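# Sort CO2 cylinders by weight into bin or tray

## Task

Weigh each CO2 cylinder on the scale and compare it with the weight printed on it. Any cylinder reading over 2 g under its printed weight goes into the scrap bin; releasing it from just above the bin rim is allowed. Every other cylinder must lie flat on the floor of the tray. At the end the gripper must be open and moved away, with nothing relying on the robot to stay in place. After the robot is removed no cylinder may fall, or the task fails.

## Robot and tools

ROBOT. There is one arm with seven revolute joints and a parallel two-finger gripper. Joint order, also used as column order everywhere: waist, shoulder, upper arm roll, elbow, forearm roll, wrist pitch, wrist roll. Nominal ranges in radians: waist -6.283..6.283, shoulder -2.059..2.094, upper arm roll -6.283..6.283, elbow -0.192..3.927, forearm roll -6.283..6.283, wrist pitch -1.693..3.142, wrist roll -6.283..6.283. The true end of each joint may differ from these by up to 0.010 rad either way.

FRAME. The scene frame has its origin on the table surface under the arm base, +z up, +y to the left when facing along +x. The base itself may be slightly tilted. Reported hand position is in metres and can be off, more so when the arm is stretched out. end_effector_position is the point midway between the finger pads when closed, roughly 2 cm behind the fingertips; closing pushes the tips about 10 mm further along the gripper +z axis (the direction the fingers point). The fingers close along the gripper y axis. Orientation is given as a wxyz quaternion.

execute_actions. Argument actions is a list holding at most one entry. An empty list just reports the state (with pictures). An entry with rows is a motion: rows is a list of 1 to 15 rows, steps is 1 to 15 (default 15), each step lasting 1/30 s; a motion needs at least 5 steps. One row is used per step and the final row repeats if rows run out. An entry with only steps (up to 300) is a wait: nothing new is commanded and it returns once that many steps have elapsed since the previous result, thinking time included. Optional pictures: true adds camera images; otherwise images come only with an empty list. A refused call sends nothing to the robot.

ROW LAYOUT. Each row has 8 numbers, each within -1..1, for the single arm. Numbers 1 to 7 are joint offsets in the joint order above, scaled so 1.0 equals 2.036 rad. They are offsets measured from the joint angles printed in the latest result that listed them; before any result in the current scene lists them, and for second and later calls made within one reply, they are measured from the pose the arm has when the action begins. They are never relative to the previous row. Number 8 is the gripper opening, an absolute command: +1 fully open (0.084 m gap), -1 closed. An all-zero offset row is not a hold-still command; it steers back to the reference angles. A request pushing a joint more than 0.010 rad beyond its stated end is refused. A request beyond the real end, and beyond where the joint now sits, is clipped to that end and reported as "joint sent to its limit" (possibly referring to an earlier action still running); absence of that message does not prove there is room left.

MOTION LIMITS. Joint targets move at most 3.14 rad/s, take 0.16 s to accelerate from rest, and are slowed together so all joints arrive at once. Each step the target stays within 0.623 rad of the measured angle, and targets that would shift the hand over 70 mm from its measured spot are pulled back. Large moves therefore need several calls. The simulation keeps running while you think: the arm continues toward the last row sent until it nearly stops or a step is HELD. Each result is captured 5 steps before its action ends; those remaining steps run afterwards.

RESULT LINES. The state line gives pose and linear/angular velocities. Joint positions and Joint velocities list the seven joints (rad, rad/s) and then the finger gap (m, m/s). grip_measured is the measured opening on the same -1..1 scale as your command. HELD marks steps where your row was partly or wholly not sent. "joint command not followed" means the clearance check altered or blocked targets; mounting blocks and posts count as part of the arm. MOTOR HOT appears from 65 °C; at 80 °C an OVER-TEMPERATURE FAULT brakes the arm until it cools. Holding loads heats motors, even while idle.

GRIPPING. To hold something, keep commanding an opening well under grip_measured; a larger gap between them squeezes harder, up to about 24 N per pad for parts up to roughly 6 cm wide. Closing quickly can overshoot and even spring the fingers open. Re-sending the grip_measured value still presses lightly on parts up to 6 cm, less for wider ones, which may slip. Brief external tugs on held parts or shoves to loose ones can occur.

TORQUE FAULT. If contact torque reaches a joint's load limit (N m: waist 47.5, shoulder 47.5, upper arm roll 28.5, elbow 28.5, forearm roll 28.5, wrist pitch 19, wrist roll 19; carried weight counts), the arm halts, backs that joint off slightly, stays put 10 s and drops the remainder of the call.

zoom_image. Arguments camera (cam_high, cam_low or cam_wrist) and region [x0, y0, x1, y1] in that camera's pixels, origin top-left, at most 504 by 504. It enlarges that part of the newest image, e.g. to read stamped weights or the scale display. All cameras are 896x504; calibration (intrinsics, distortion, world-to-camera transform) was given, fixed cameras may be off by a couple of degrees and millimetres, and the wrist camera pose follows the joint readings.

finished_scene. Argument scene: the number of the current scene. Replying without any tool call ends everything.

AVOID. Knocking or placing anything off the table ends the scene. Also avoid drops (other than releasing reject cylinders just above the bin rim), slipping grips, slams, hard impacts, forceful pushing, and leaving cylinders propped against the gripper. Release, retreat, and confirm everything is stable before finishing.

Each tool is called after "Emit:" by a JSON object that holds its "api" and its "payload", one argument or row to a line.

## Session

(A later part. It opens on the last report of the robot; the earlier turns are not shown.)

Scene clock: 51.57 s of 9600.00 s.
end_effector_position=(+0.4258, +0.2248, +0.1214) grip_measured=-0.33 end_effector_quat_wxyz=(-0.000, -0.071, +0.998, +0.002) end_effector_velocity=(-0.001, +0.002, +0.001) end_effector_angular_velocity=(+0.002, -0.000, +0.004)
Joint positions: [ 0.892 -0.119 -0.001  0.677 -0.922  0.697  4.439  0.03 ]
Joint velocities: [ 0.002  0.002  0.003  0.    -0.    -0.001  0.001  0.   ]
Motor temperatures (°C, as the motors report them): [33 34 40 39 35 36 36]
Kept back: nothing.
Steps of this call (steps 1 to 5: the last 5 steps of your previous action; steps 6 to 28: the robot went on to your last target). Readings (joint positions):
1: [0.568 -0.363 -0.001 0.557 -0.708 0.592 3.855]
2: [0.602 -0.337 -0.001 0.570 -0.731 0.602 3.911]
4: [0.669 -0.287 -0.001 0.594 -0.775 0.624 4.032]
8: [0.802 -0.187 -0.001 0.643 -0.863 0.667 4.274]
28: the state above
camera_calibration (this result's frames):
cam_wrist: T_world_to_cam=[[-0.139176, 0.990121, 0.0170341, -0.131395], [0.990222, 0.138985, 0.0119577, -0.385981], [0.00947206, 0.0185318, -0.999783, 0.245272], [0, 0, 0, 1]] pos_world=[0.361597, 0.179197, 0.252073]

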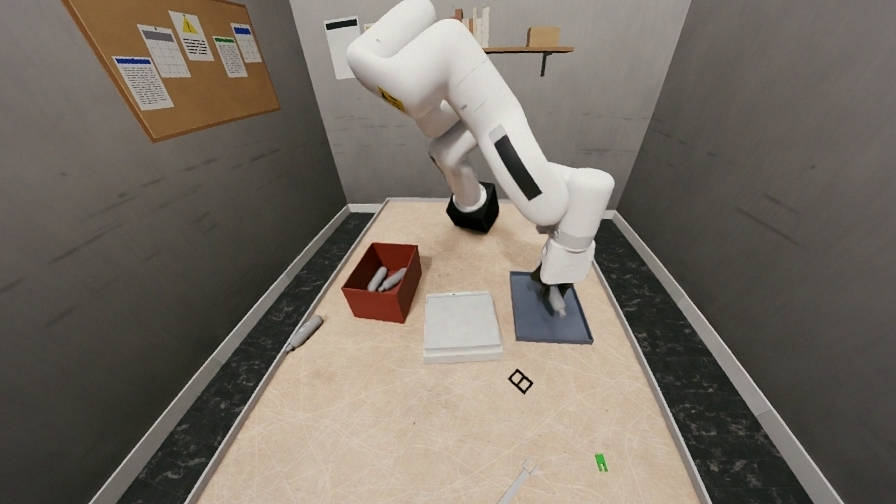

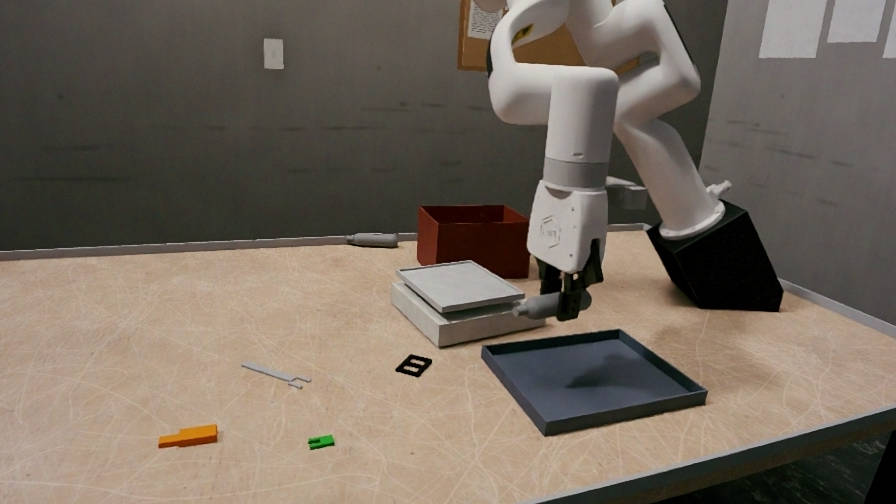

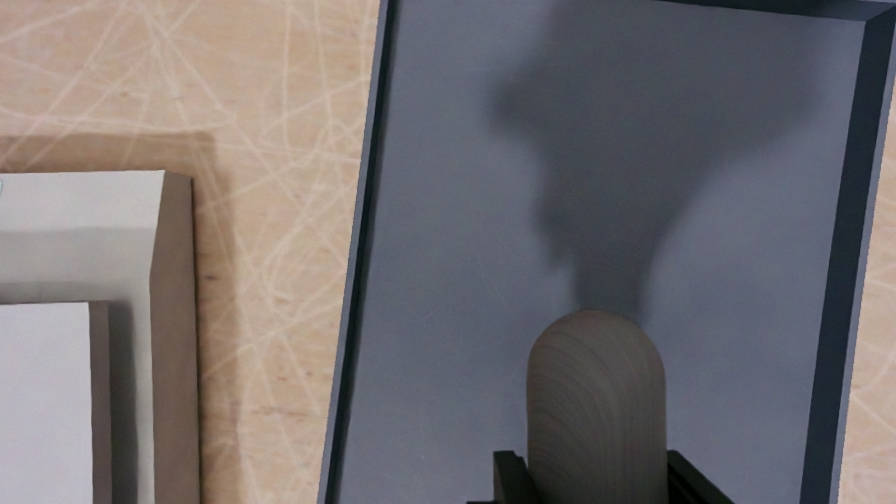

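Emit:
{"api": "execute_actions", "payload": {
  "actions": [
    {"rows":[[-0.067,0.12,0,0.029,-0.134,-0.083,0.1,-0.8]],"steps":15}
  ]
}}

Emit:
{"api": "execute_actions", "payload": {
  "actions": [
    {"steps":15}
  ],
  "pictures": true
}}

Scene clock: 52.07 s of 9600.00 s.
end_effector_position=(+0.4165, +0.2223, +0.0404) grip_measured=-0.33 end_effector_quat_wxyz=(-0.004, -0.071, +0.997, -0.004) end_effector_velocity=(-0.022, +0.012, -0.086) end_effector_angular_velocity=(+0.065, +0.018, +0.010)
Joint positions: [ 0.767  0.108 -0.005  0.725 -1.169  0.546  4.623  0.03 ]
Joint velocities: [-0.154  0.261  0.019  0.07  -0.322 -0.212  0.245  0.   ]
Motor temperatures (°C, as the motors report them): [33 34 40 39 35 36 36]
Steps of this call (steps 1 to 5: the robot went on to your last target; steps 6 to 15: the first 10 steps of this action). Readings (joint positions):
6: [0.892 -0.119 -0.001 0.677 -0.923 0.697 4.440]
7: [0.890 -0.115 -0.000 0.678 -0.928 0.693 4.444]
9: [0.868 -0.077 0.002 0.691 -0.976 0.663 4.480]
13: [0.785 0.075 -0.003 0.721 -1.134 0.567 4.597]
15: the state above

Scene clock: 52.57 s of 9600.00 s.
end_effector_position=(+0.4183, +0.2262, +0.0366) grip_measured=-0.33 end_effector_quat_wxyz=(-0.000, -0.071, +0.997, +0.003) end_effector_velocity=(+0.000, -0.000, -0.001) end_effector_angular_velocity=(-0.001, +0.000, +0.000)
Joint positions: [ 0.756  0.124 -0.001  0.736 -1.195  0.528  4.643  0.03 ]
Joint velocities: [-0.001  0.003 -0.     0.002 -0.002 -0.001  0.001 -0.   ]
Motor temperatures (°C, as the motors report them): [33 34 40 39 35 36 36]
Kept back: nothing.
Steps of this call (steps 1 to 5: the last 5 steps of your previous action; steps 6 to 15: the robot went on to your last target). Readings (joint positions):
1: [0.763 0.114 -0.004 0.728 -1.177 0.540 4.629]
2: [0.761 0.117 -0.002 0.731 -1.183 0.536 4.634]
4: [0.759 0.120 -0.001 0.735 -1.189 0.531 4.639]
8: [0.757 0.123 -0.001 0.736 -1.194 0.529 4.642]
15: the state above
camera_calibration (this result's frames):
cam_wrist: T_world_to_cam=[[-0.140408, 0.989934, 0.0177663, -0.131935], [0.990045, 0.140199, 0.01249, -0.377988], [0.00987341, 0.0193432, -0.999764, 0.160197], [0, 0, 0, 1]] pos_world=[0.354119, 0.180502, 0.167224]

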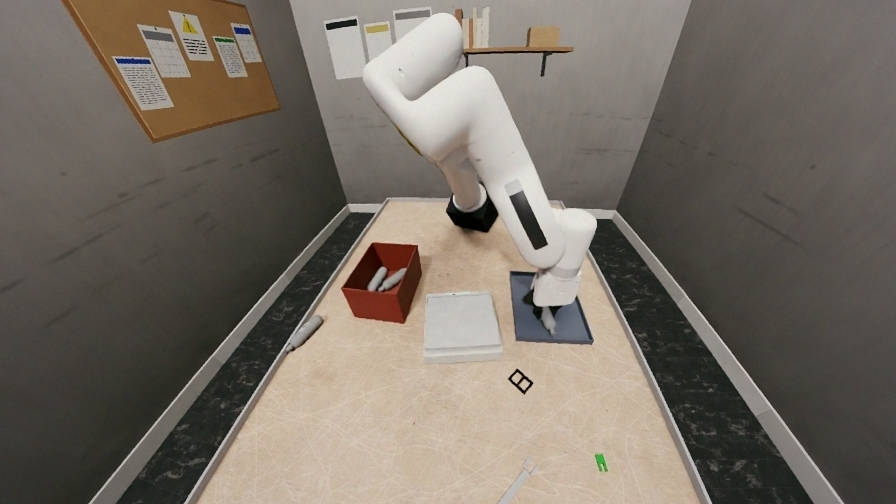

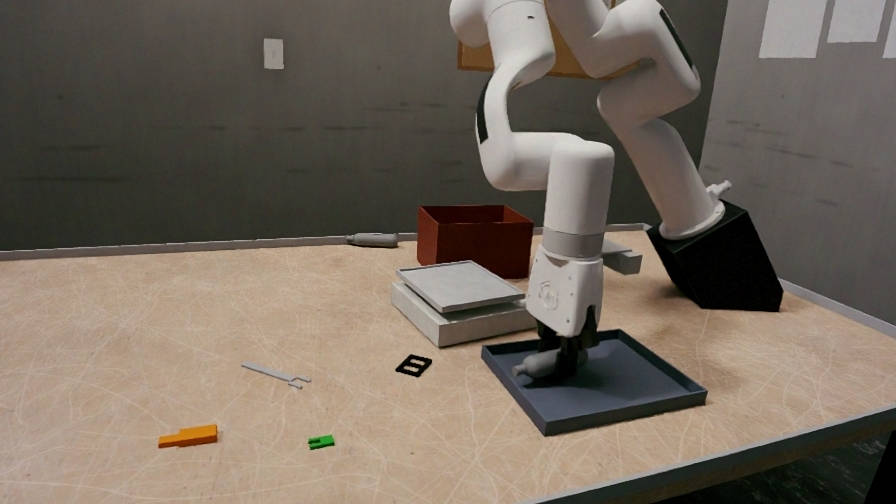

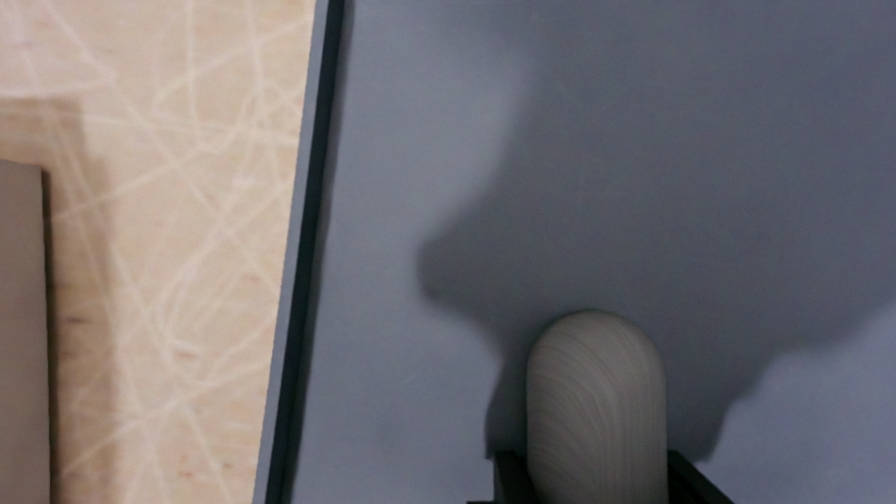

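Emit:
{"api": "execute_actions", "payload": {
  "actions": [
    {"rows":[[-0.004,0.008,0,0.002,-0.008,-0.005,0.006,-0.8],[-0.004,0.008,0,0.002,-0.008,-0.005,0.006,-0.8],[-0.004,0.008,0,0.002,-0.008,-0.005,0.006,-0.8],[-0.004,0.008,0,0.002,-0.008,-0.005,0.006,-0.8],[-0.004,0.008,0,0.002,-0.008,-0.005,0.006,-0.8],[-0.004,0.008,0,0.002,-0.008,-0.005,0.006,-0.5],[-0.004,0.008,0,0.002,-0.008,-0.005,0.006,-0.35],[-0.004,0.008,0,0.002,-0.008,-0.005,0.006,-0.2],[-0.004,0.008,0,0.002,-0.008,-0.005,0.006,0.1],[-0.004,0.008,0,0.002,-0.008,-0.005,0.006,0.5]],"steps":15}
  ]
}}

Emit:
{"api": "execute_actions", "payload": {
  "actions": [
    {"rows":[[0.07,-0.128,0,-0.03,0.14,0.088,-0.1,0.5]],"steps":15}
  ]
}}

Emit:
{"api": "execute_actions", "payload": {
  "actions": [
    {"steps":10}
  ]
}}

Scene clock: 53.23 s of 9600.00 s.
end_effector_position=(+0.4164, +0.2264, +0.0313) grip_measured=+0.03 end_effector_quat_wxyz=(-0.002, -0.072, +0.997, +0.003) end_effector_velocity=(+0.003, +0.005, +0.003) end_effector_angular_velocity=(+0.013, -0.009, +0.003)
Joint positions: [ 0.748  0.14  -0.001  0.74  -1.211  0.518  4.655  0.046]
Joint velocities: [ 0.    -0.002  0.006  0.005 -0.006 -0.006  0.004  0.211]
Motor temperatures (°C, as the motors report them): [33 34 41 39 35 36 36]
Steps of this call (steps 1 to 10: the robot went on to your last target; steps 11 to 20: the first 10 steps of this action). Readings (joint positions):
11: [0.756 0.125 -0.001 0.736 -1.195 0.528 4.643]
12: [0.754 0.128 -0.001 0.737 -1.199 0.525 4.646]
14: [0.751 0.136 -0.001 0.739 -1.206 0.521 4.651]
18: [0.748 0.140 -0.001 0.739 -1.210 0.519 4.654]
20: the state above

Scene clock: 53.73 s of 9600.00 s.
end_effector_position=(+0.4321, +0.2284, +0.1171) grip_measured=+0.49 end_effector_quat_wxyz=(+0.008, -0.064, +0.998, +0.006) end_effector_velocity=(-0.023, -0.024, +0.098) end_effector_angular_velocity=(-0.020, +0.079, +0.001)
Joint positions: [ 0.878 -0.099  0.002  0.69  -0.956  0.676  4.474  0.065]
Joint velocities: [ 0.18  -0.321 -0.019 -0.105  0.373  0.247 -0.272 -0.   ]
Motor temperatures (°C, as the motors report them): [33 34 41 39 35 36 36]
Steps of this call (steps 1 to 5: the last 5 steps of your previous action; steps 6 to 15: the first 10 steps of this action, its rows measured from where the robot was after step 5). Readings (joint positions):
5: [0.748 0.140 -0.001 0.740 -1.211 0.518 4.655]
6: [0.748 0.140 -0.001 0.740 -1.211 0.518 4.655]
7: [0.751 0.137 -0.001 0.738 -1.205 0.522 4.651]
9: [0.773 0.098 -0.004 0.725 -1.158 0.553 4.617]
13: [0.857 -0.060 0.002 0.697 -0.996 0.651 4.502]
15: the state above

Scene clock: 54.07 s of 9600.00 s.
end_effector_position=(+0.4275, +0.2243, +0.1211) grip_measured=+0.49 end_effector_quat_wxyz=(+0.001, -0.065, +0.998, +0.002) end_effector_velocity=(+0.003, +0.002, +0.005) end_effector_angular_velocity=(+0.006, -0.005, -0.002)
Joint positions: [ 0.89  -0.118 -0.001  0.679 -0.927  0.697  4.452  0.065]
Joint velocities: [ 0.005 -0.011  0.001  0.003  0.008  0.005 -0.006  0.   ]
Motor temperatures (°C, as the motors report them): [33 34 41 39 35 36 36]
Kept back: nothing.
Steps of this call (steps 1 to 5: the last 5 steps of your previous action; steps 6 to 10: the robot went on to your last target). Readings (joint positions):
1: [0.882 -0.107 0.001 0.686 -0.946 0.683 4.466]
2: [0.885 -0.111 0.000 0.683 -0.940 0.688 4.462]
4: [0.888 -0.114 -0.001 0.679 -0.933 0.693 4.456]
8: [0.890 -0.118 -0.001 0.678 -0.928 0.696 4.453]
10: the state above

Emit:
{"api": "execute_actions", "payload": {
  "actions": [
    {"rows":[[-0.303,-0.33,0,-0.06,0.29,0.024,-0.55,0.5]],"steps":15}
  ]
}}

Emit:
{"api": "execute_actions", "payload": {
  "actions": [
    {"steps":22}
  ]
}}

Scene clock: 54.50 s of 9600.00 s.
end_effector_position=(+0.4823, +0.1268, +0.1480) grip_measured=+0.49 end_effector_quat_wxyz=(-0.014, +0.026, +1.000, +0.001) end_effector_velocity=(+0.163, -0.385, +0.129) end_effector_angular_velocity=(+0.050, +0.021, -0.478)
Joint positions: [ 0.669 -0.356 -0.002  0.636 -0.714  0.714  4.197  0.065]
Joint velocities: [-0.853 -0.938 -0.011 -0.169  0.808  0.067 -1.18  -0.   ]
Motor temperatures (°C, as the motors report them): [33 34 41 39 35 36 36]
Steps of this call (steps 1 to 3: the robot went on to your last target; steps 4 to 13: the first 10 steps of this action). Readings (joint positions):
4: [0.890 -0.120 -0.001 0.679 -0.926 0.697 4.451]
5: [0.886 -0.124 0.000 0.677 -0.921 0.697 4.445]
7: [0.845 -0.164 0.005 0.666 -0.879 0.700 4.401]
11: [0.725 -0.293 -0.002 0.647 -0.769 0.710 4.272]
13: the state above

Scene clock: 55.23 s of 9600.00 s.
end_effector_position=(+0.5167, -0.0358, +0.2239) grip_measured=+0.49 end_effector_quat_wxyz=(+0.027, -0.045, +0.998, +0.019) end_effector_velocity=(+0.003, -0.008, +0.006) end_effector_angular_velocity=(+0.001, -0.015, +0.007)
Joint positions: [ 0.275 -0.787 -0.     0.556 -0.338  0.745  3.336  0.065]
Joint velocities: [-0.015 -0.019 -0.004  0.003  0.014  0.    -0.039 -0.   ]
Motor temperatures (°C, as the motors report them): [33 34 41 39 35 36 36]
Kept back: nothing.
Steps of this call (steps 1 to 5: the last 5 steps of your previous action; steps 6 to 22: the robot went on to your last target). Readings (joint positions):
1: [0.640 -0.387 -0.002 0.630 -0.688 0.717 4.156]
2: [0.612 -0.418 -0.002 0.625 -0.661 0.719 4.113]
4: [0.556 -0.480 -0.002 0.613 -0.607 0.723 4.017]
8: [0.447 -0.599 -0.002 0.591 -0.503 0.732 3.776]
22: the state above

Emit:
{"api": "execute_actions", "payload": {
  "actions": [
    {"rows":[[-0.453,0.326,0,0.301,0.357,0.007,-0.425,0.5]],"steps":15}
  ]
}}

Emit:
{"api": "execute_actions", "payload": {
  "actions": [
    {"steps":35}
  ],
  "pictures": true
}}

Scene clock: 55.70 s of 9600.00 s.
end_effector_position=(+0.5671, -0.1210, +0.1938) grip_measured=+0.49 end_effector_quat_wxyz=(-0.012, +0.024, +0.999, +0.033) end_effector_velocity=(+0.106, -0.407, -0.134) end_effector_angular_velocity=(+0.029, +0.202, -0.477)
Joint positions: [-0.002 -0.535 -0.     0.795 -0.07   0.751  3.056  0.065]
Joint velocities: [-1.099  0.817 -0.008  0.735  0.897  0.017 -1.09   0.   ]
Motor temperatures (°C, as the motors report them): [33 34 41 39 35 36 36]
Steps of this call (steps 1 to 4: the robot went on to your last target; steps 5 to 14: the first 10 steps of this action). Readings (joint positions):
5: [0.274 -0.789 -0.001 0.557 -0.337 0.746 3.333]
6: [0.269 -0.785 -0.000 0.561 -0.331 0.746 3.327]
8: [0.224 -0.741 0.003 0.604 -0.285 0.747 3.280]
12: [0.072 -0.594 0.000 0.742 -0.135 0.749 3.130]
14: the state above

Scene clock: 56.87 s of 9600.00 s.
end_effector_position=(+0.5381, -0.4114, +0.1496) grip_measured=+0.49 end_effector_quat_wxyz=(+0.000, +0.169, +0.986, +0.002) end_effector_velocity=(-0.003, -0.002, -0.001) end_effector_angular_velocity=(+0.001, +0.003, -0.005)
Joint positions: [-0.646 -0.124 -0.     1.169  0.388  0.76   2.471  0.065]
Joint velocities: [-0.003  0.003 -0.002 -0.     0.001  0.002 -0.001  0.   ]
Motor temperatures (°C, as the motors report them): [33 34 41 39 35 36 36]
Kept back: nothing.
Steps of this call (steps 1 to 5: the last 5 steps of your previous action; steps 6 to 35: the robot went on to your last target). Readings (joint positions):
1: [-0.038 -0.508 -0.000 0.818 -0.041 0.751 3.020]
2: [-0.074 -0.484 -0.000 0.840 -0.015 0.752 2.986]
4: [-0.145 -0.440 -0.001 0.880 0.035 0.753 2.922]
8: [-0.281 -0.355 -0.001 0.958 0.130 0.755 2.801]
35: the state above
camera_calibration (this result's frames):
cam_wrist: T_world_to_cam=[[0.333957, 0.94244, 0.0166839, 0.239473], [0.942425, -0.334177, 0.0127163, -0.578115], [0.0175598, 0.0114766, -0.99978, 0.27693], [0, 0, 0, 1]] pos_world=[0.459994, -0.42206, 0.280226]

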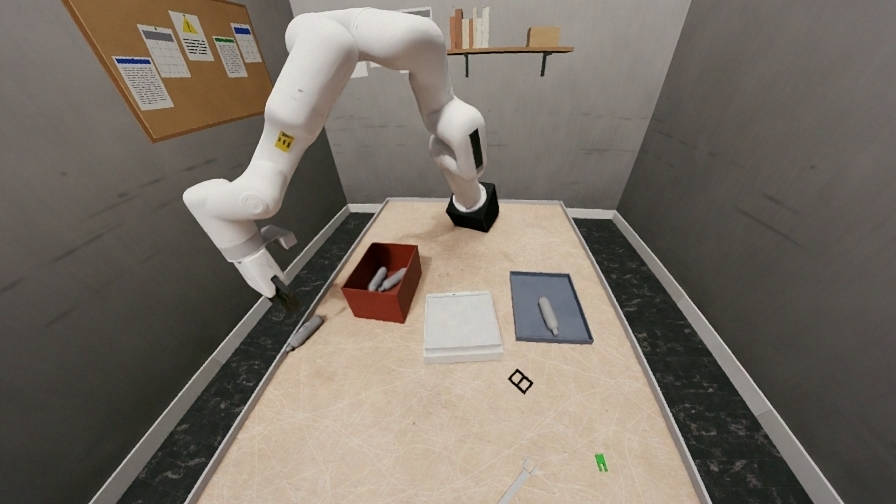

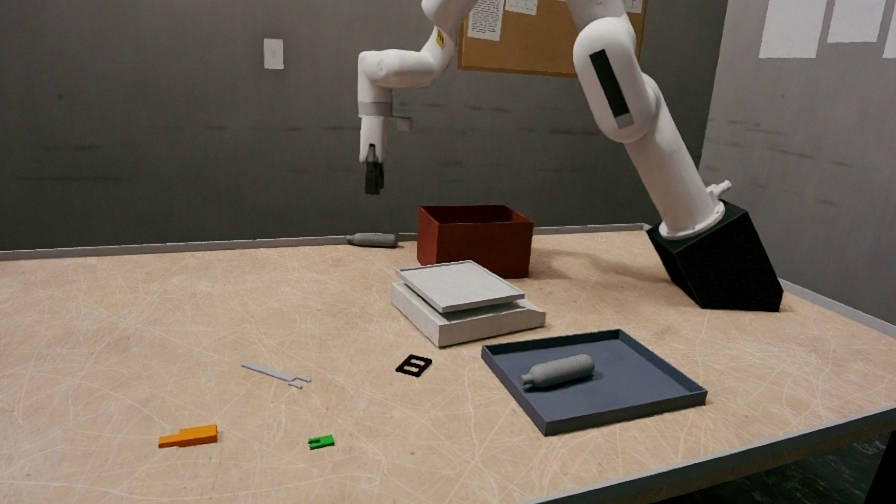

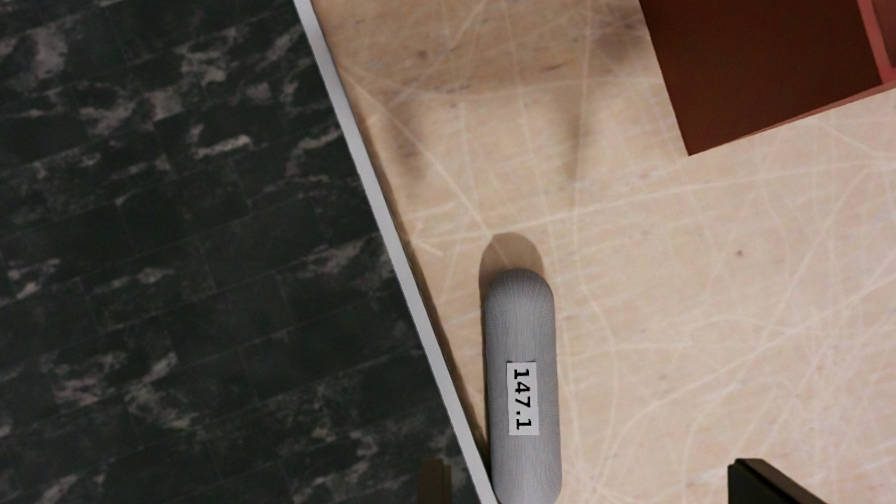

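Emit:
{"api": "execute_actions", "payload": {
  "actions": [
    {"rows":[[0.0238,0.0547,0,-0.053,0.0413,-0.108,-0.056,0.05]],"steps":15}
  ]
}}

Emit:
{"api": "execute_actions", "payload": {
  "actions": [
    {"steps":15}
  ],
  "pictures": true
}}

Scene clock: 57.80 s of 9600.00 s.
end_effector_position=(+0.5094, -0.3954, +0.0698) grip_measured=+0.04 end_effector_quat_wxyz=(-0.006, +0.155, +0.988, +0.007) end_effector_velocity=(+0.006, -0.020, -0.029) end_effector_angular_velocity=(-0.111, -0.078, +0.045)
Joint positions: [-0.601 -0.015  0.002  1.061  0.466  0.56   2.367  0.046]
Joint velocities: [ 0.043  0.063 -0.013 -0.041  0.083 -0.239 -0.116  0.   ]
Motor temperatures (°C, as the motors report them): [33 34 41 39 35 36 36]
Steps of this call (steps 1 to 15: the robot went on to your last target; steps 16 to 18: nothing new was sent; steps 19 to 28: the first 10 steps of this action). Readings (joint positions):
19: [-0.647 -0.124 -0.000 1.169 0.389 0.759 2.471]
20: [-0.646 -0.122 -0.001 1.167 0.391 0.753 2.468]
22: [-0.636 -0.103 -0.002 1.150 0.409 0.705 2.443]
26: [-0.606 -0.028 0.001 1.074 0.457 0.583 2.379]
28: the state above

Scene clock: 58.30 s of 9600.00 s.
end_effector_position=(+0.5118, -0.3991, +0.0703) grip_measured=+0.04 end_effector_quat_wxyz=(+0.001, +0.153, +0.988, +0.001) end_effector_velocity=(-0.001, +0.000, -0.002) end_effector_angular_velocity=(+0.003, +0.003, -0.000)
Joint positions: [-0.598 -0.013 -0.     1.061  0.472  0.54   2.357  0.046]
Joint velocities: [ 0.     0.004 -0.     0.    -0.001  0.    -0.    -0.   ]
Motor temperatures (°C, as the motors report them): [33 34 41 39 35 36 36]
Kept back: nothing.
Steps of this call (steps 1 to 5: the last 5 steps of your previous action; steps 6 to 15: the robot went on to your last target). Readings (joint positions):
1: [-0.600 -0.014 0.001 1.061 0.468 0.554 2.364]
2: [-0.599 -0.015 0.000 1.063 0.469 0.549 2.361]
4: [-0.599 -0.016 -0.001 1.065 0.471 0.543 2.359]
8: [-0.598 -0.014 -0.000 1.062 0.472 0.541 2.358]
15: the state above
camera_calibration (this result's frames):
cam_wrist: T_world_to_cam=[[0.304094, 0.952529, 0.0146805, 0.257432], [0.952474, -0.304294, 0.0140873, -0.541598], [0.0178857, 0.00969896, -0.999793, 0.197075], [0, 0, 0, 1]] pos_world=[0.434049, -0.411928, 0.200885]

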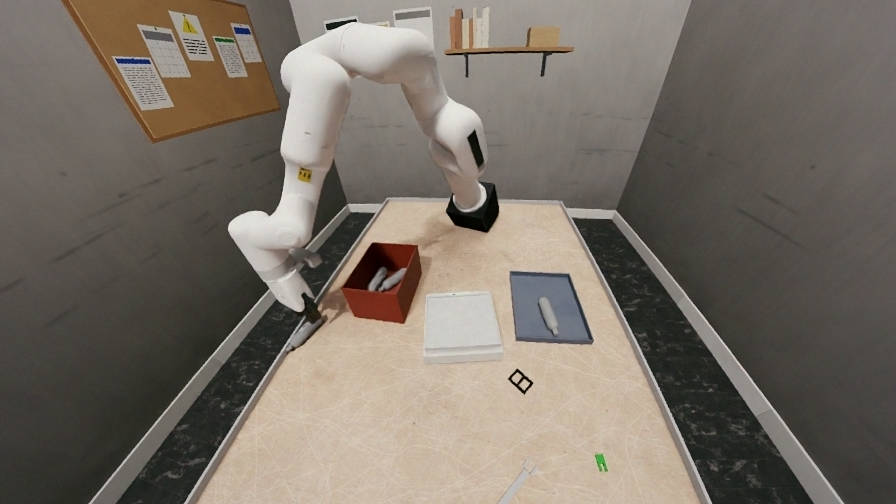

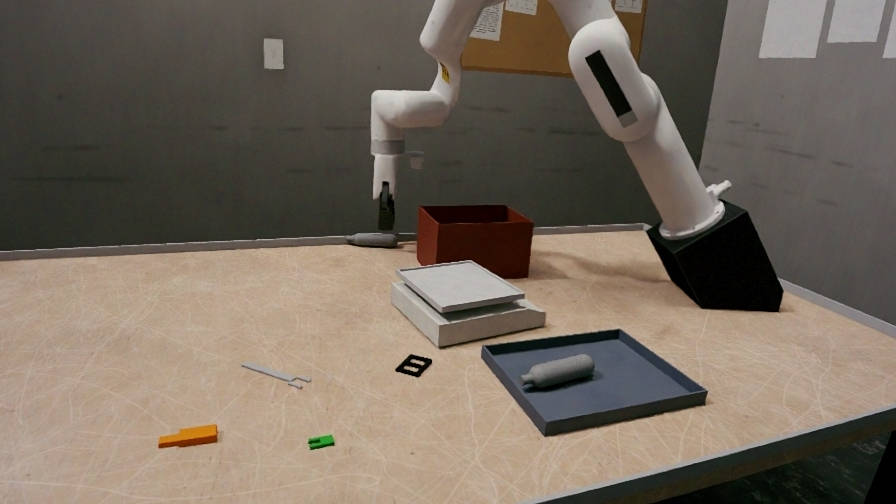

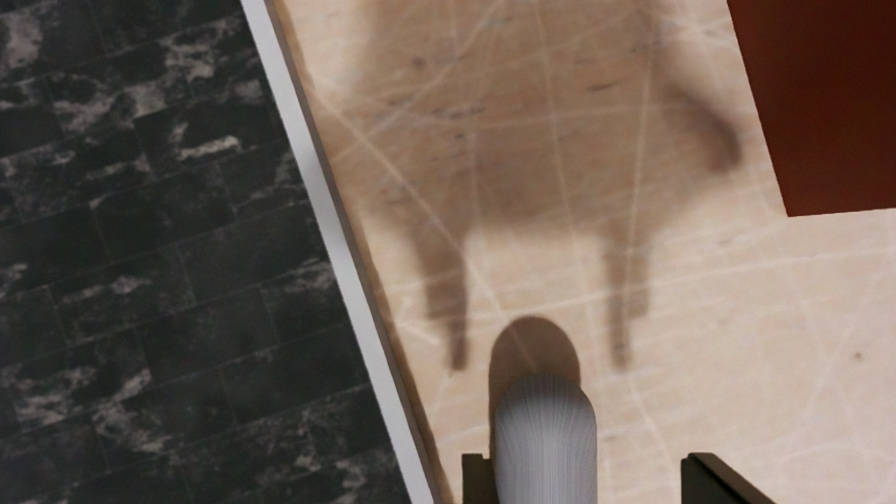

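Emit:
{"api": "execute_actions", "payload": {
  "actions": [
    {"rows":[[0.004,0.014,0,0.004,0.005,-0.01,-0.004,0.05],[0.004,0.014,0,0.004,0.005,-0.01,-0.004,0.05],[0.0075,0.028,0,0.008,0.0105,-0.02,-0.0075,0.05],[0.0075,0.028,0,0.008,0.0105,-0.02,-0.0075,0.05],[0.011,0.042,0,0.012,0.016,-0.03,-0.011,0.05],[0.011,0.042,0,0.012,0.016,-0.03,-0.011,0.05],[0.015,0.0553,0,0.0162,0.021,-0.0403,-0.0147,0.05]],"steps":15}
  ]
}}

Emit:
{"api": "execute_actions", "payload": {
  "actions": [
    {"steps":10}
  ],
  "pictures": true
}}

Scene clock: 58.77 s of 9600.00 s.
end_effector_position=(+0.5112, -0.3977, +0.0315) grip_measured=+0.04 end_effector_quat_wxyz=(-0.001, +0.154, +0.988, +0.003) end_effector_velocity=(-0.014, +0.022, -0.100) end_effector_angular_velocity=(+0.042, +0.038, +0.004)
Joint positions: [-0.572  0.086  0.     1.088  0.509  0.471  2.332  0.046]
Joint velocities: [ 0.064  0.23   0.011  0.038  0.077 -0.144 -0.054 -0.   ]
Motor temperatures (°C, as the motors report them): [33 34 41 39 35 36 36]
Steps of this call (steps 1 to 4: the robot went on to your last target; steps 5 to 14: the first 10 steps of this action). Readings (joint positions):
5: [-0.598 -0.013 -0.000 1.061 0.473 0.540 2.357]
6: [-0.597 -0.009 -0.000 1.063 0.474 0.536 2.356]
8: [-0.592 0.009 -0.001 1.069 0.481 0.522 2.350]
12: [-0.578 0.063 0.000 1.082 0.501 0.486 2.337]
14: the state above

Scene clock: 59.10 s of 9600.00 s.
end_effector_position=(+0.5126, -0.3991, +0.0275) grip_measured=+0.04 end_effector_quat_wxyz=(+0.001, +0.154, +0.988, +0.001) end_effector_velocity=(-0.003, +0.003, -0.005) end_effector_angular_velocity=(+0.005, +0.007, +0.000)
Joint positions: [-0.568  0.098 -0.     1.094  0.515  0.458  2.327  0.046]
Joint velocities: [ 0.002  0.007  0.    -0.005 -0.    -0.003 -0.001 -0.   ]
Motor temperatures (°C, as the motors report them): [33 34 41 39 35 36 36]
Kept back: nothing.
Steps of this call (steps 1 to 5: the last 5 steps of your previous action; steps 6 to 10: the robot went on to your last target). Readings (joint positions):
1: [-0.570 0.092 0.001 1.089 0.511 0.467 2.330]
2: [-0.569 0.095 0.001 1.090 0.512 0.464 2.329]
4: [-0.568 0.097 0.000 1.093 0.514 0.461 2.328]
8: [-0.568 0.098 -0.000 1.094 0.515 0.458 2.327]
10: the state above
camera_calibration (this result's frames):
cam_wrist: T_world_to_cam=[[0.304922, 0.952265, 0.0146184, 0.257298], [0.952199, -0.305126, 0.0146649, -0.541894], [0.0184253, 0.00944795, -0.999786, 0.153977], [0, 0, 0, 1]] pos_world=[0.434698, -0.411817, 0.15813]

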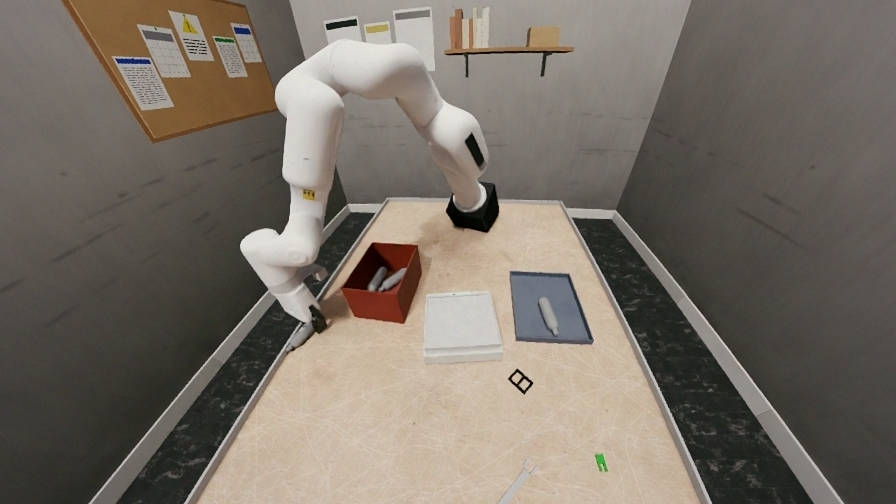

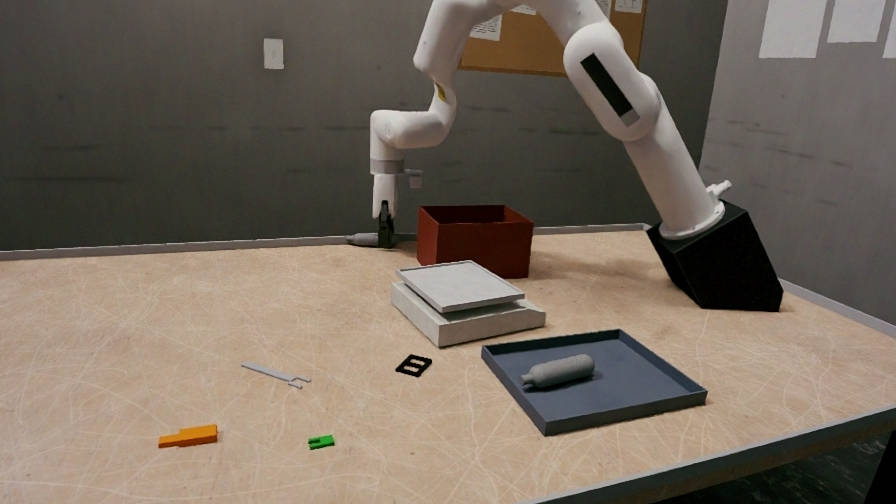

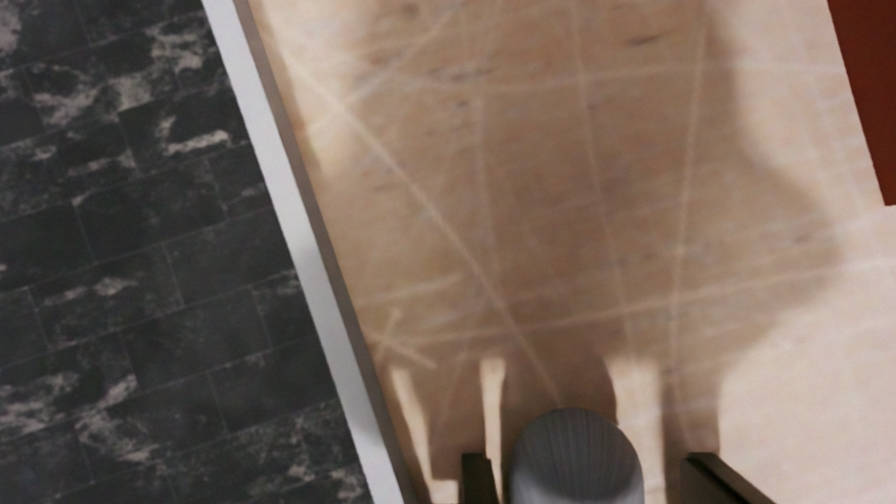

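Emit:
{"api": "execute_actions", "payload": {
  "actions": [
    {"rows":[[0.001,0.0045,0,0.001,0.0015,-0.003,0,0.05],[0.001,0.0045,0,0.001,0.0015,-0.003,0,0.05],[0.001,0.0045,0,0.001,0.0015,-0.003,0,0.05],[0.001,0.0045,0,0.001,0.0015,-0.003,0,-0.1],[0.001,0.0045,0,0.001,0.0015,-0.003,0,-0.25],[0.001,0.0045,0,0.001,0.0015,-0.003,0,-0.4],[0.001,0.0045,0,0.001,0.0015,-0.003,0,-0.6],[0.001,0.0045,0,0.001,0.0015,-0.003,0,-0.8],[0.001,0.0045,0,0.001,0.0015,-0.003,0,-1]],"steps":15}
  ]
}}

Emit:
{"api": "execute_actions", "payload": {
  "actions": [
    {"rows":[[-0.035,-0.16,0,0.0,-0.062,0.16,0.07,-1]],"steps":15}
  ]
}}

Emit:
{"api": "execute_actions", "payload": {
  "actions": [
    {"steps":15}
  ],
  "pictures": true
}}

Scene clock: 59.93 s of 9600.00 s.
end_effector_position=(+0.5118, -0.3989, +0.0239) grip_measured=-0.33 end_effector_quat_wxyz=(+0.000, +0.155, +0.988, +0.001) end_effector_velocity=(+0.001, -0.001, +0.001) end_effector_angular_velocity=(-0.003, -0.003, -0.002)
Joint positions: [-0.566  0.107 -0.     1.096  0.518  0.452  2.327  0.03 ]
Joint velocities: [ 0.001  0.    -0.001  0.002  0.002 -0.002  0.001  0.   ]
Motor temperatures (°C, as the motors report them): [33 34 41 39 35 36 36]
Steps of this call (steps 1 to 15: the robot went on to your last target; steps 16 to 25: the first 10 steps of this action). Readings (joint positions):
16: [-0.567 0.100 -0.000 1.094 0.515 0.458 2.327]
17: [-0.567 0.101 -0.000 1.095 0.516 0.456 2.327]
19: [-0.566 0.105 -0.000 1.096 0.517 0.454 2.327]
23: [-0.566 0.107 -0.000 1.096 0.518 0.453 2.327]
25: the state above

Scene clock: 60.43 s of 9600.00 s.
end_effector_position=(+0.5333, -0.3957, +0.1348) grip_measured=-0.33 end_effector_quat_wxyz=(+0.009, +0.160, +0.987, +0.007) end_effector_velocity=(+0.019, +0.045, +0.419) end_effector_angular_velocity=(-0.017, +0.023, -0.047)
Joint positions: [-0.619 -0.139 -0.001  1.098  0.423  0.696  2.434  0.03 ]
Joint velocities: [-0.203 -0.941 -0.001 -0.017 -0.357  0.918  0.399  0.   ]
Motor temperatures (°C, as the motors report them): [33 34 41 39 35 36 36]
Steps of this call (steps 1 to 5: the last 5 steps of your previous action; steps 6 to 15: the first 10 steps of this action, its rows measured from where the robot was after step 5). Readings (joint positions):
5: [-0.566 0.107 -0.000 1.096 0.518 0.452 2.327]
6: [-0.566 0.107 -0.000 1.096 0.518 0.453 2.328]
7: [-0.567 0.104 -0.000 1.095 0.516 0.458 2.330]
9: [-0.576 0.065 0.001 1.089 0.498 0.505 2.350]
13: [-0.605 -0.073 -0.001 1.099 0.448 0.631 2.406]
15: the state above

Scene clock: 60.93 s of 9600.00 s.
end_effector_position=(+0.5322, -0.3898, +0.1688) grip_measured=-0.33 end_effector_quat_wxyz=(+0.004, +0.163, +0.987, +0.007) end_effector_velocity=(+0.003, -0.001, +0.005) end_effector_angular_velocity=(-0.006, -0.005, +0.003)
Joint positions: [-0.637 -0.217 -0.     1.096  0.392  0.778  2.47   0.03 ]
Joint velocities: [-0.001 -0.007  0.001  0.004 -0.003  0.002  0.002 -0.   ]
Motor temperatures (°C, as the motors report them): [33 34 41 39 35 36 36]
Kept back: nothing.
Steps of this call (steps 1 to 5: the last 5 steps of your previous action; steps 6 to 15: the robot went on to your last target). Readings (joint positions):
1: [-0.625 -0.167 -0.001 1.098 0.413 0.723 2.446]
2: [-0.630 -0.188 -0.001 1.100 0.406 0.741 2.454]
4: [-0.634 -0.208 -0.001 1.100 0.398 0.761 2.463]
8: [-0.636 -0.213 0.000 1.093 0.393 0.775 2.468]
15: the state above
camera_calibration (this result's frames):
cam_wrist: T_world_to_cam=[[0.322687, 0.946094, 0.0279271, 0.22631], [0.946136, -0.323245, 0.0184163, -0.564344], [0.0264508, 0.0204801, -0.99944, 0.29473], [0, 0, 0, 1]] pos_world=[0.453123, -0.402568, 0.298638]

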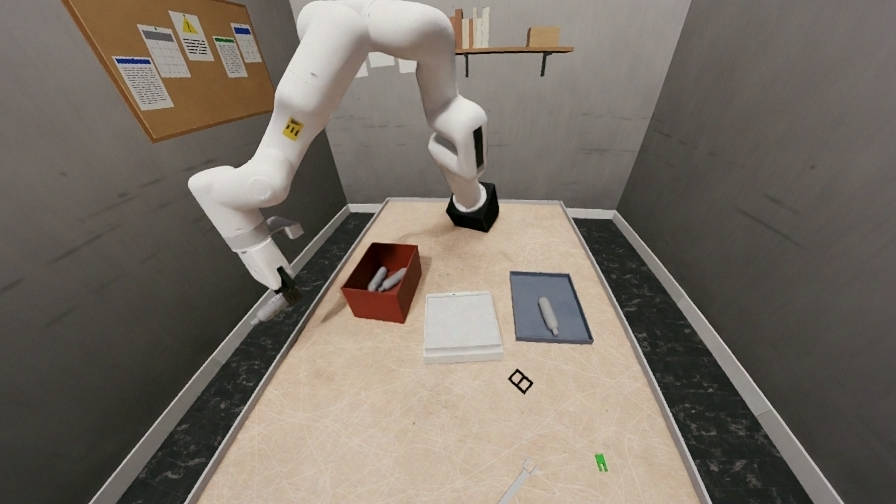

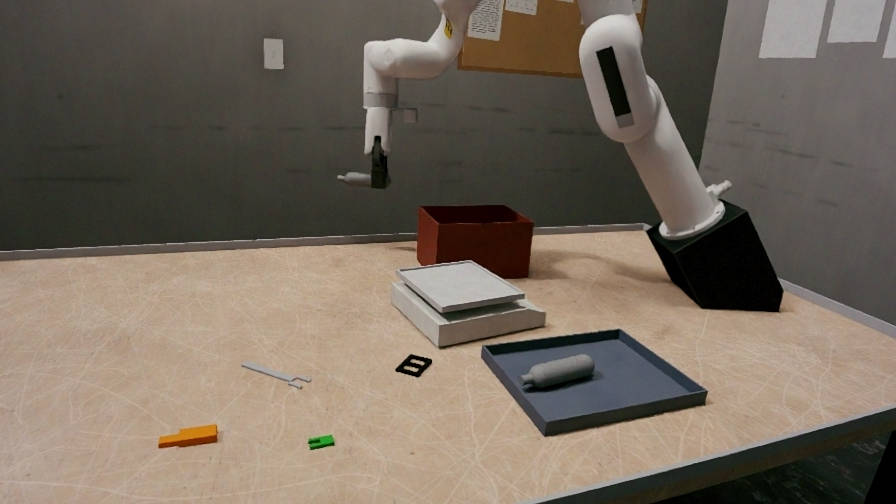

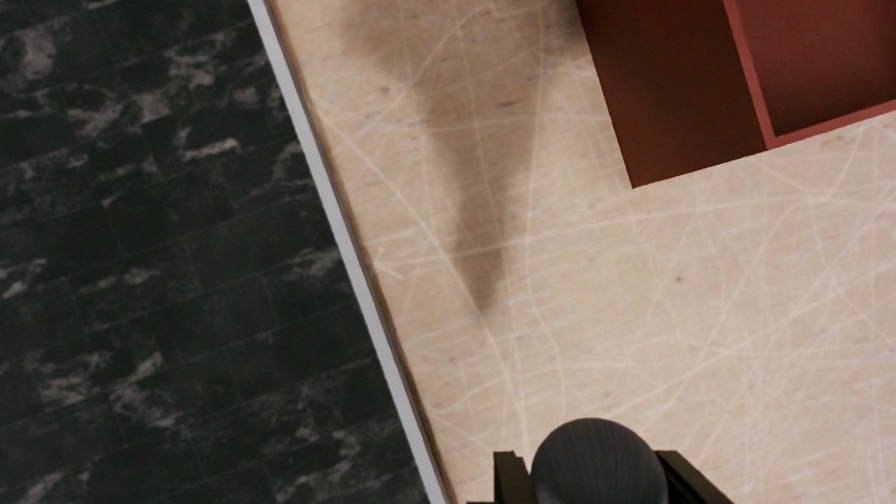

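Via U2 (.275,-.787,.556,-.338,.745,3.336).

Emit:
{"api": "execute_actions", "payload": {
  "actions": [
    {"rows":[[0.448,-0.28,0,-0.265,-0.359,-0.016,0.425,-1]],"steps":15}
  ]
}}

Emit:
{"api": "execute_actions", "payload": {
  "actions": [
    {"steps":32}
  ]
}}

Scene clock: 61.37 s of 9600.00 s.
end_effector_position=(+0.5423, -0.2746, +0.1807) grip_measured=-0.33 end_effector_quat_wxyz=(-0.025, +0.097, +0.995, +0.004) end_effector_velocity=(+0.025, +0.447, +0.045) end_effector_angular_velocity=(+0.006, +0.102, +0.504)
Joint positions: [-0.39  -0.418  0.     0.907  0.149  0.766  2.718  0.03 ]
Joint velocities: [ 1.055 -0.697  0.002 -0.659 -0.913 -0.036  1.048 -0.   ]
Motor temperatures (°C, as the motors report them): [33 34 41 39 35 36 36]
Steps of this call (steps 1 to 3: the robot went on to your last target; steps 4 to 13: the first 10 steps of this action). Readings (joint positions):
4: [-0.637 -0.218 -0.000 1.096 0.392 0.778 2.470]
5: [-0.632 -0.222 -0.002 1.092 0.386 0.777 2.476]
7: [-0.591 -0.259 -0.008 1.053 0.342 0.774 2.520]
11: [-0.459 -0.369 0.001 0.953 0.213 0.769 2.649]
13: the state above

Scene clock: 62.43 s of 9600.00 s.
end_effector_position=(+0.5170, -0.0361, +0.2238) grip_measured=-0.33 end_effector_quat_wxyz=(+0.027, -0.046, +0.998, +0.019) end_effector_velocity=(+0.000, +0.002, +0.001) end_effector_angular_velocity=(+0.002, -0.004, +0.003)
Joint positions: [ 0.275 -0.787 -0.001  0.557 -0.339  0.745  3.335  0.03 ]
Joint velocities: [ 0.004 -0.004  0.002 -0.001 -0.    -0.     0.002 -0.   ]
Motor temperatures (°C, as the motors report them): [33 34 41 40 35 36 36]
Kept back: nothing.
Steps of this call (steps 1 to 5: the last 5 steps of your previous action; steps 6 to 32: the robot went on to your last target). Readings (joint positions):
1: [-0.354 -0.441 0.001 0.885 0.120 0.765 2.753]
2: [-0.318 -0.462 0.001 0.865 0.091 0.764 2.789]
4: [-0.244 -0.503 0.001 0.826 0.037 0.761 2.858]
8: [-0.091 -0.587 0.001 0.747 -0.074 0.757 2.999]
32: the state above

Emit:
{"api": "execute_actions", "payload": {
  "actions": [
    {"rows":[[0.0264,0.069,0,-0.0987,-0.1336,-0.109,0.148,-1]],"steps":15}
  ]
}}

Emit:
{"api": "execute_actions", "payload": {
  "actions": [
    {"steps":15}
  ]
}}

Scene clock: 62.87 s of 9600.00 s.
end_effector_position=(+0.4605, +0.0024, +0.1453) grip_measured=-0.33 end_effector_quat_wxyz=(+0.001, -0.067, +0.998, -0.000) end_effector_velocity=(-0.197, +0.113, -0.177) end_effector_angular_velocity=(-0.007, +0.191, +0.184)
Joint positions: [ 0.321 -0.665  0.     0.381 -0.569  0.559  3.589  0.03 ]
Joint velocities: [ 0.113  0.305  0.012 -0.449 -0.532 -0.417  0.585 -0.   ]
Motor temperatures (°C, as the motors report them): [33 34 41 40 35 36 36]
Steps of this call (steps 1 to 3: the robot went on to your last target; steps 4 to 13: the first 10 steps of this action). Readings (joint positions):
4: [0.275 -0.787 -0.000 0.556 -0.339 0.745 3.335]
5: [0.276 -0.785 -0.001 0.554 -0.344 0.740 3.341]
7: [0.284 -0.767 -0.001 0.529 -0.386 0.704 3.388]
11: [0.310 -0.693 -0.000 0.422 -0.517 0.600 3.532]
13: the state above

Scene clock: 63.37 s of 9600.00 s.
end_effector_position=(+0.4519, +0.0102, +0.1362) grip_measured=-0.33 end_effector_quat_wxyz=(+0.001, -0.071, +0.997, +0.001) end_effector_velocity=(-0.002, +0.000, -0.001) end_effector_angular_velocity=(-0.000, +0.002, +0.002)
Joint positions: [ 0.328 -0.647 -0.001  0.356 -0.61   0.523  3.636  0.03 ]
Joint velocities: [ 0.001  0.002 -0.001 -0.003 -0.003 -0.002  0.002 -0.   ]
Motor temperatures (°C, as the motors report them): [33 34 41 40 35 36 36]
Kept back: nothing.
Steps of this call (steps 1 to 5: the last 5 steps of your previous action; steps 6 to 15: the robot went on to your last target). Readings (joint positions):
1: [0.324 -0.657 0.001 0.370 -0.583 0.548 3.605]
2: [0.325 -0.653 0.000 0.364 -0.592 0.540 3.615]
4: [0.327 -0.650 -0.000 0.361 -0.602 0.530 3.626]
8: [0.328 -0.648 -0.001 0.359 -0.608 0.524 3.634]
15: the state above

Emit:
{"api": "execute_actions", "payload": {
  "actions": [
    {"rows":[[-0.0524,0.0995,0,0.0142,-0.0776,-0.0928,0.051,-1]],"steps":15}
  ]
}}

Emit:
{"api": "execute_actions", "payload": {
  "actions": [
    {"steps":12}
  ],
  "pictures": true
}}

Scene clock: 63.83 s of 9600.00 s.
end_effector_position=(+0.4526, +0.0068, +0.0889) grip_measured=-0.33 end_effector_quat_wxyz=(-0.002, -0.070, +0.998, +0.001) end_effector_velocity=(+0.028, +0.005, -0.021) end_effector_angular_velocity=(+0.040, -0.073, -0.007)
Joint positions: [ 0.228 -0.455 -0.001  0.381 -0.757  0.349  3.732  0.03 ]
Joint velocities: [-0.082  0.132  0.009  0.056 -0.131 -0.176  0.09   0.   ]
Motor temperatures (°C, as the motors report them): [33 34 41 40 35 36 36]
Steps of this call (steps 1 to 4: the robot went on to your last target; steps 5 to 14: the first 10 steps of this action). Readings (joint positions):
5: [0.328 -0.646 -0.001 0.356 -0.611 0.523 3.636]
6: [0.326 -0.642 -0.000 0.357 -0.615 0.517 3.639]
8: [0.302 -0.598 0.000 0.365 -0.652 0.472 3.663]
12: [0.238 -0.472 -0.002 0.378 -0.743 0.366 3.723]
14: the state above

Scene clock: 64.23 s of 9600.00 s.
end_effector_position=(+0.4549, +0.0072, +0.0873) grip_measured=-0.33 end_effector_quat_wxyz=(+0.001, -0.070, +0.998, +0.003) end_effector_velocity=(-0.001, -0.000, -0.001) end_effector_angular_velocity=(+0.000, +0.001, +0.000)
Joint positions: [ 0.222 -0.445 -0.001  0.385 -0.768  0.334  3.739  0.03 ]
Joint velocities: [-0.002  0.003 -0.    -0.    -0.002 -0.002  0.001 -0.   ]
Motor temperatures (°C, as the motors report them): [33 34 41 39 35 36 36]
Kept back: nothing.
Steps of this call (steps 1 to 5: the last 5 steps of your previous action; steps 6 to 12: the robot went on to your last target). Readings (joint positions):
1: [0.226 -0.452 -0.001 0.382 -0.761 0.344 3.734]
2: [0.225 -0.450 -0.001 0.384 -0.763 0.341 3.736]
4: [0.223 -0.448 -0.000 0.385 -0.766 0.337 3.738]
8: [0.222 -0.446 -0.000 0.385 -0.768 0.335 3.739]
12: the state above
camera_calibration (this result's frames):
cam_wrist: T_world_to_cam=[[-0.138245, 0.990237, 0.0178826, 0.0881687], [0.990311, 0.137972, 0.0157281, -0.384528], [0.0131072, 0.0198836, -0.999716, 0.213314], [0, 0, 0, 1]] pos_world=[0.390195, -0.0384954, 0.217725]

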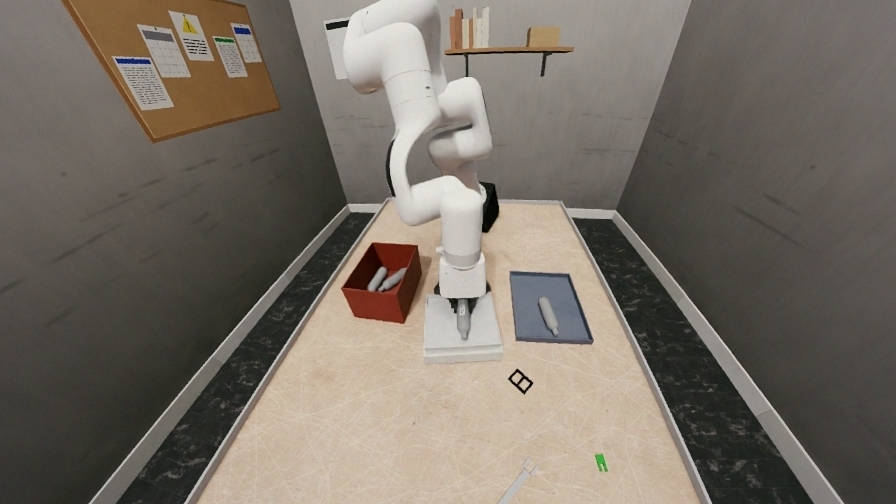

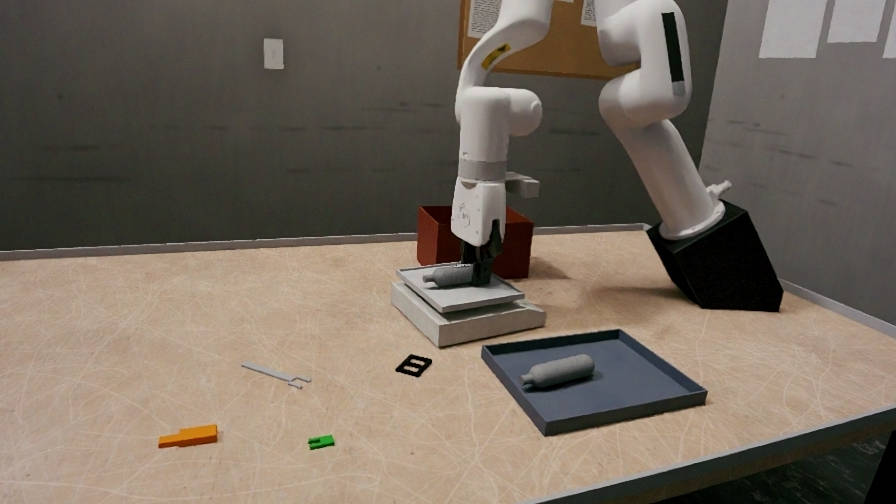

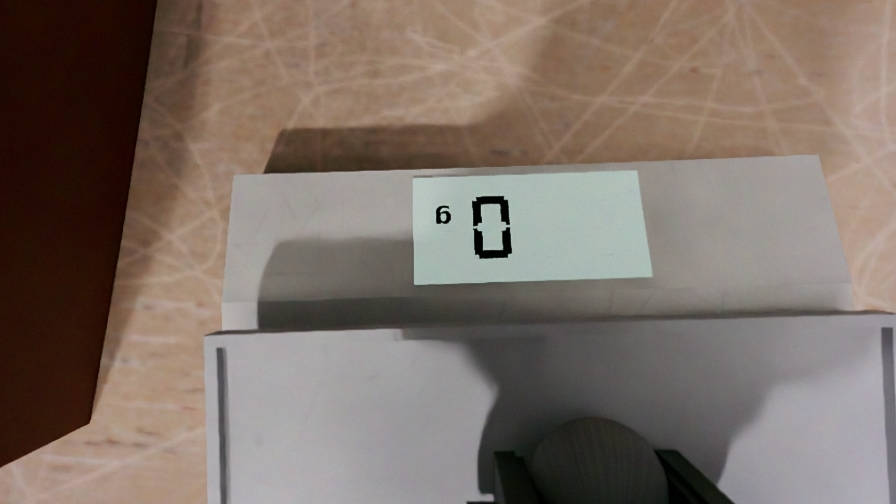

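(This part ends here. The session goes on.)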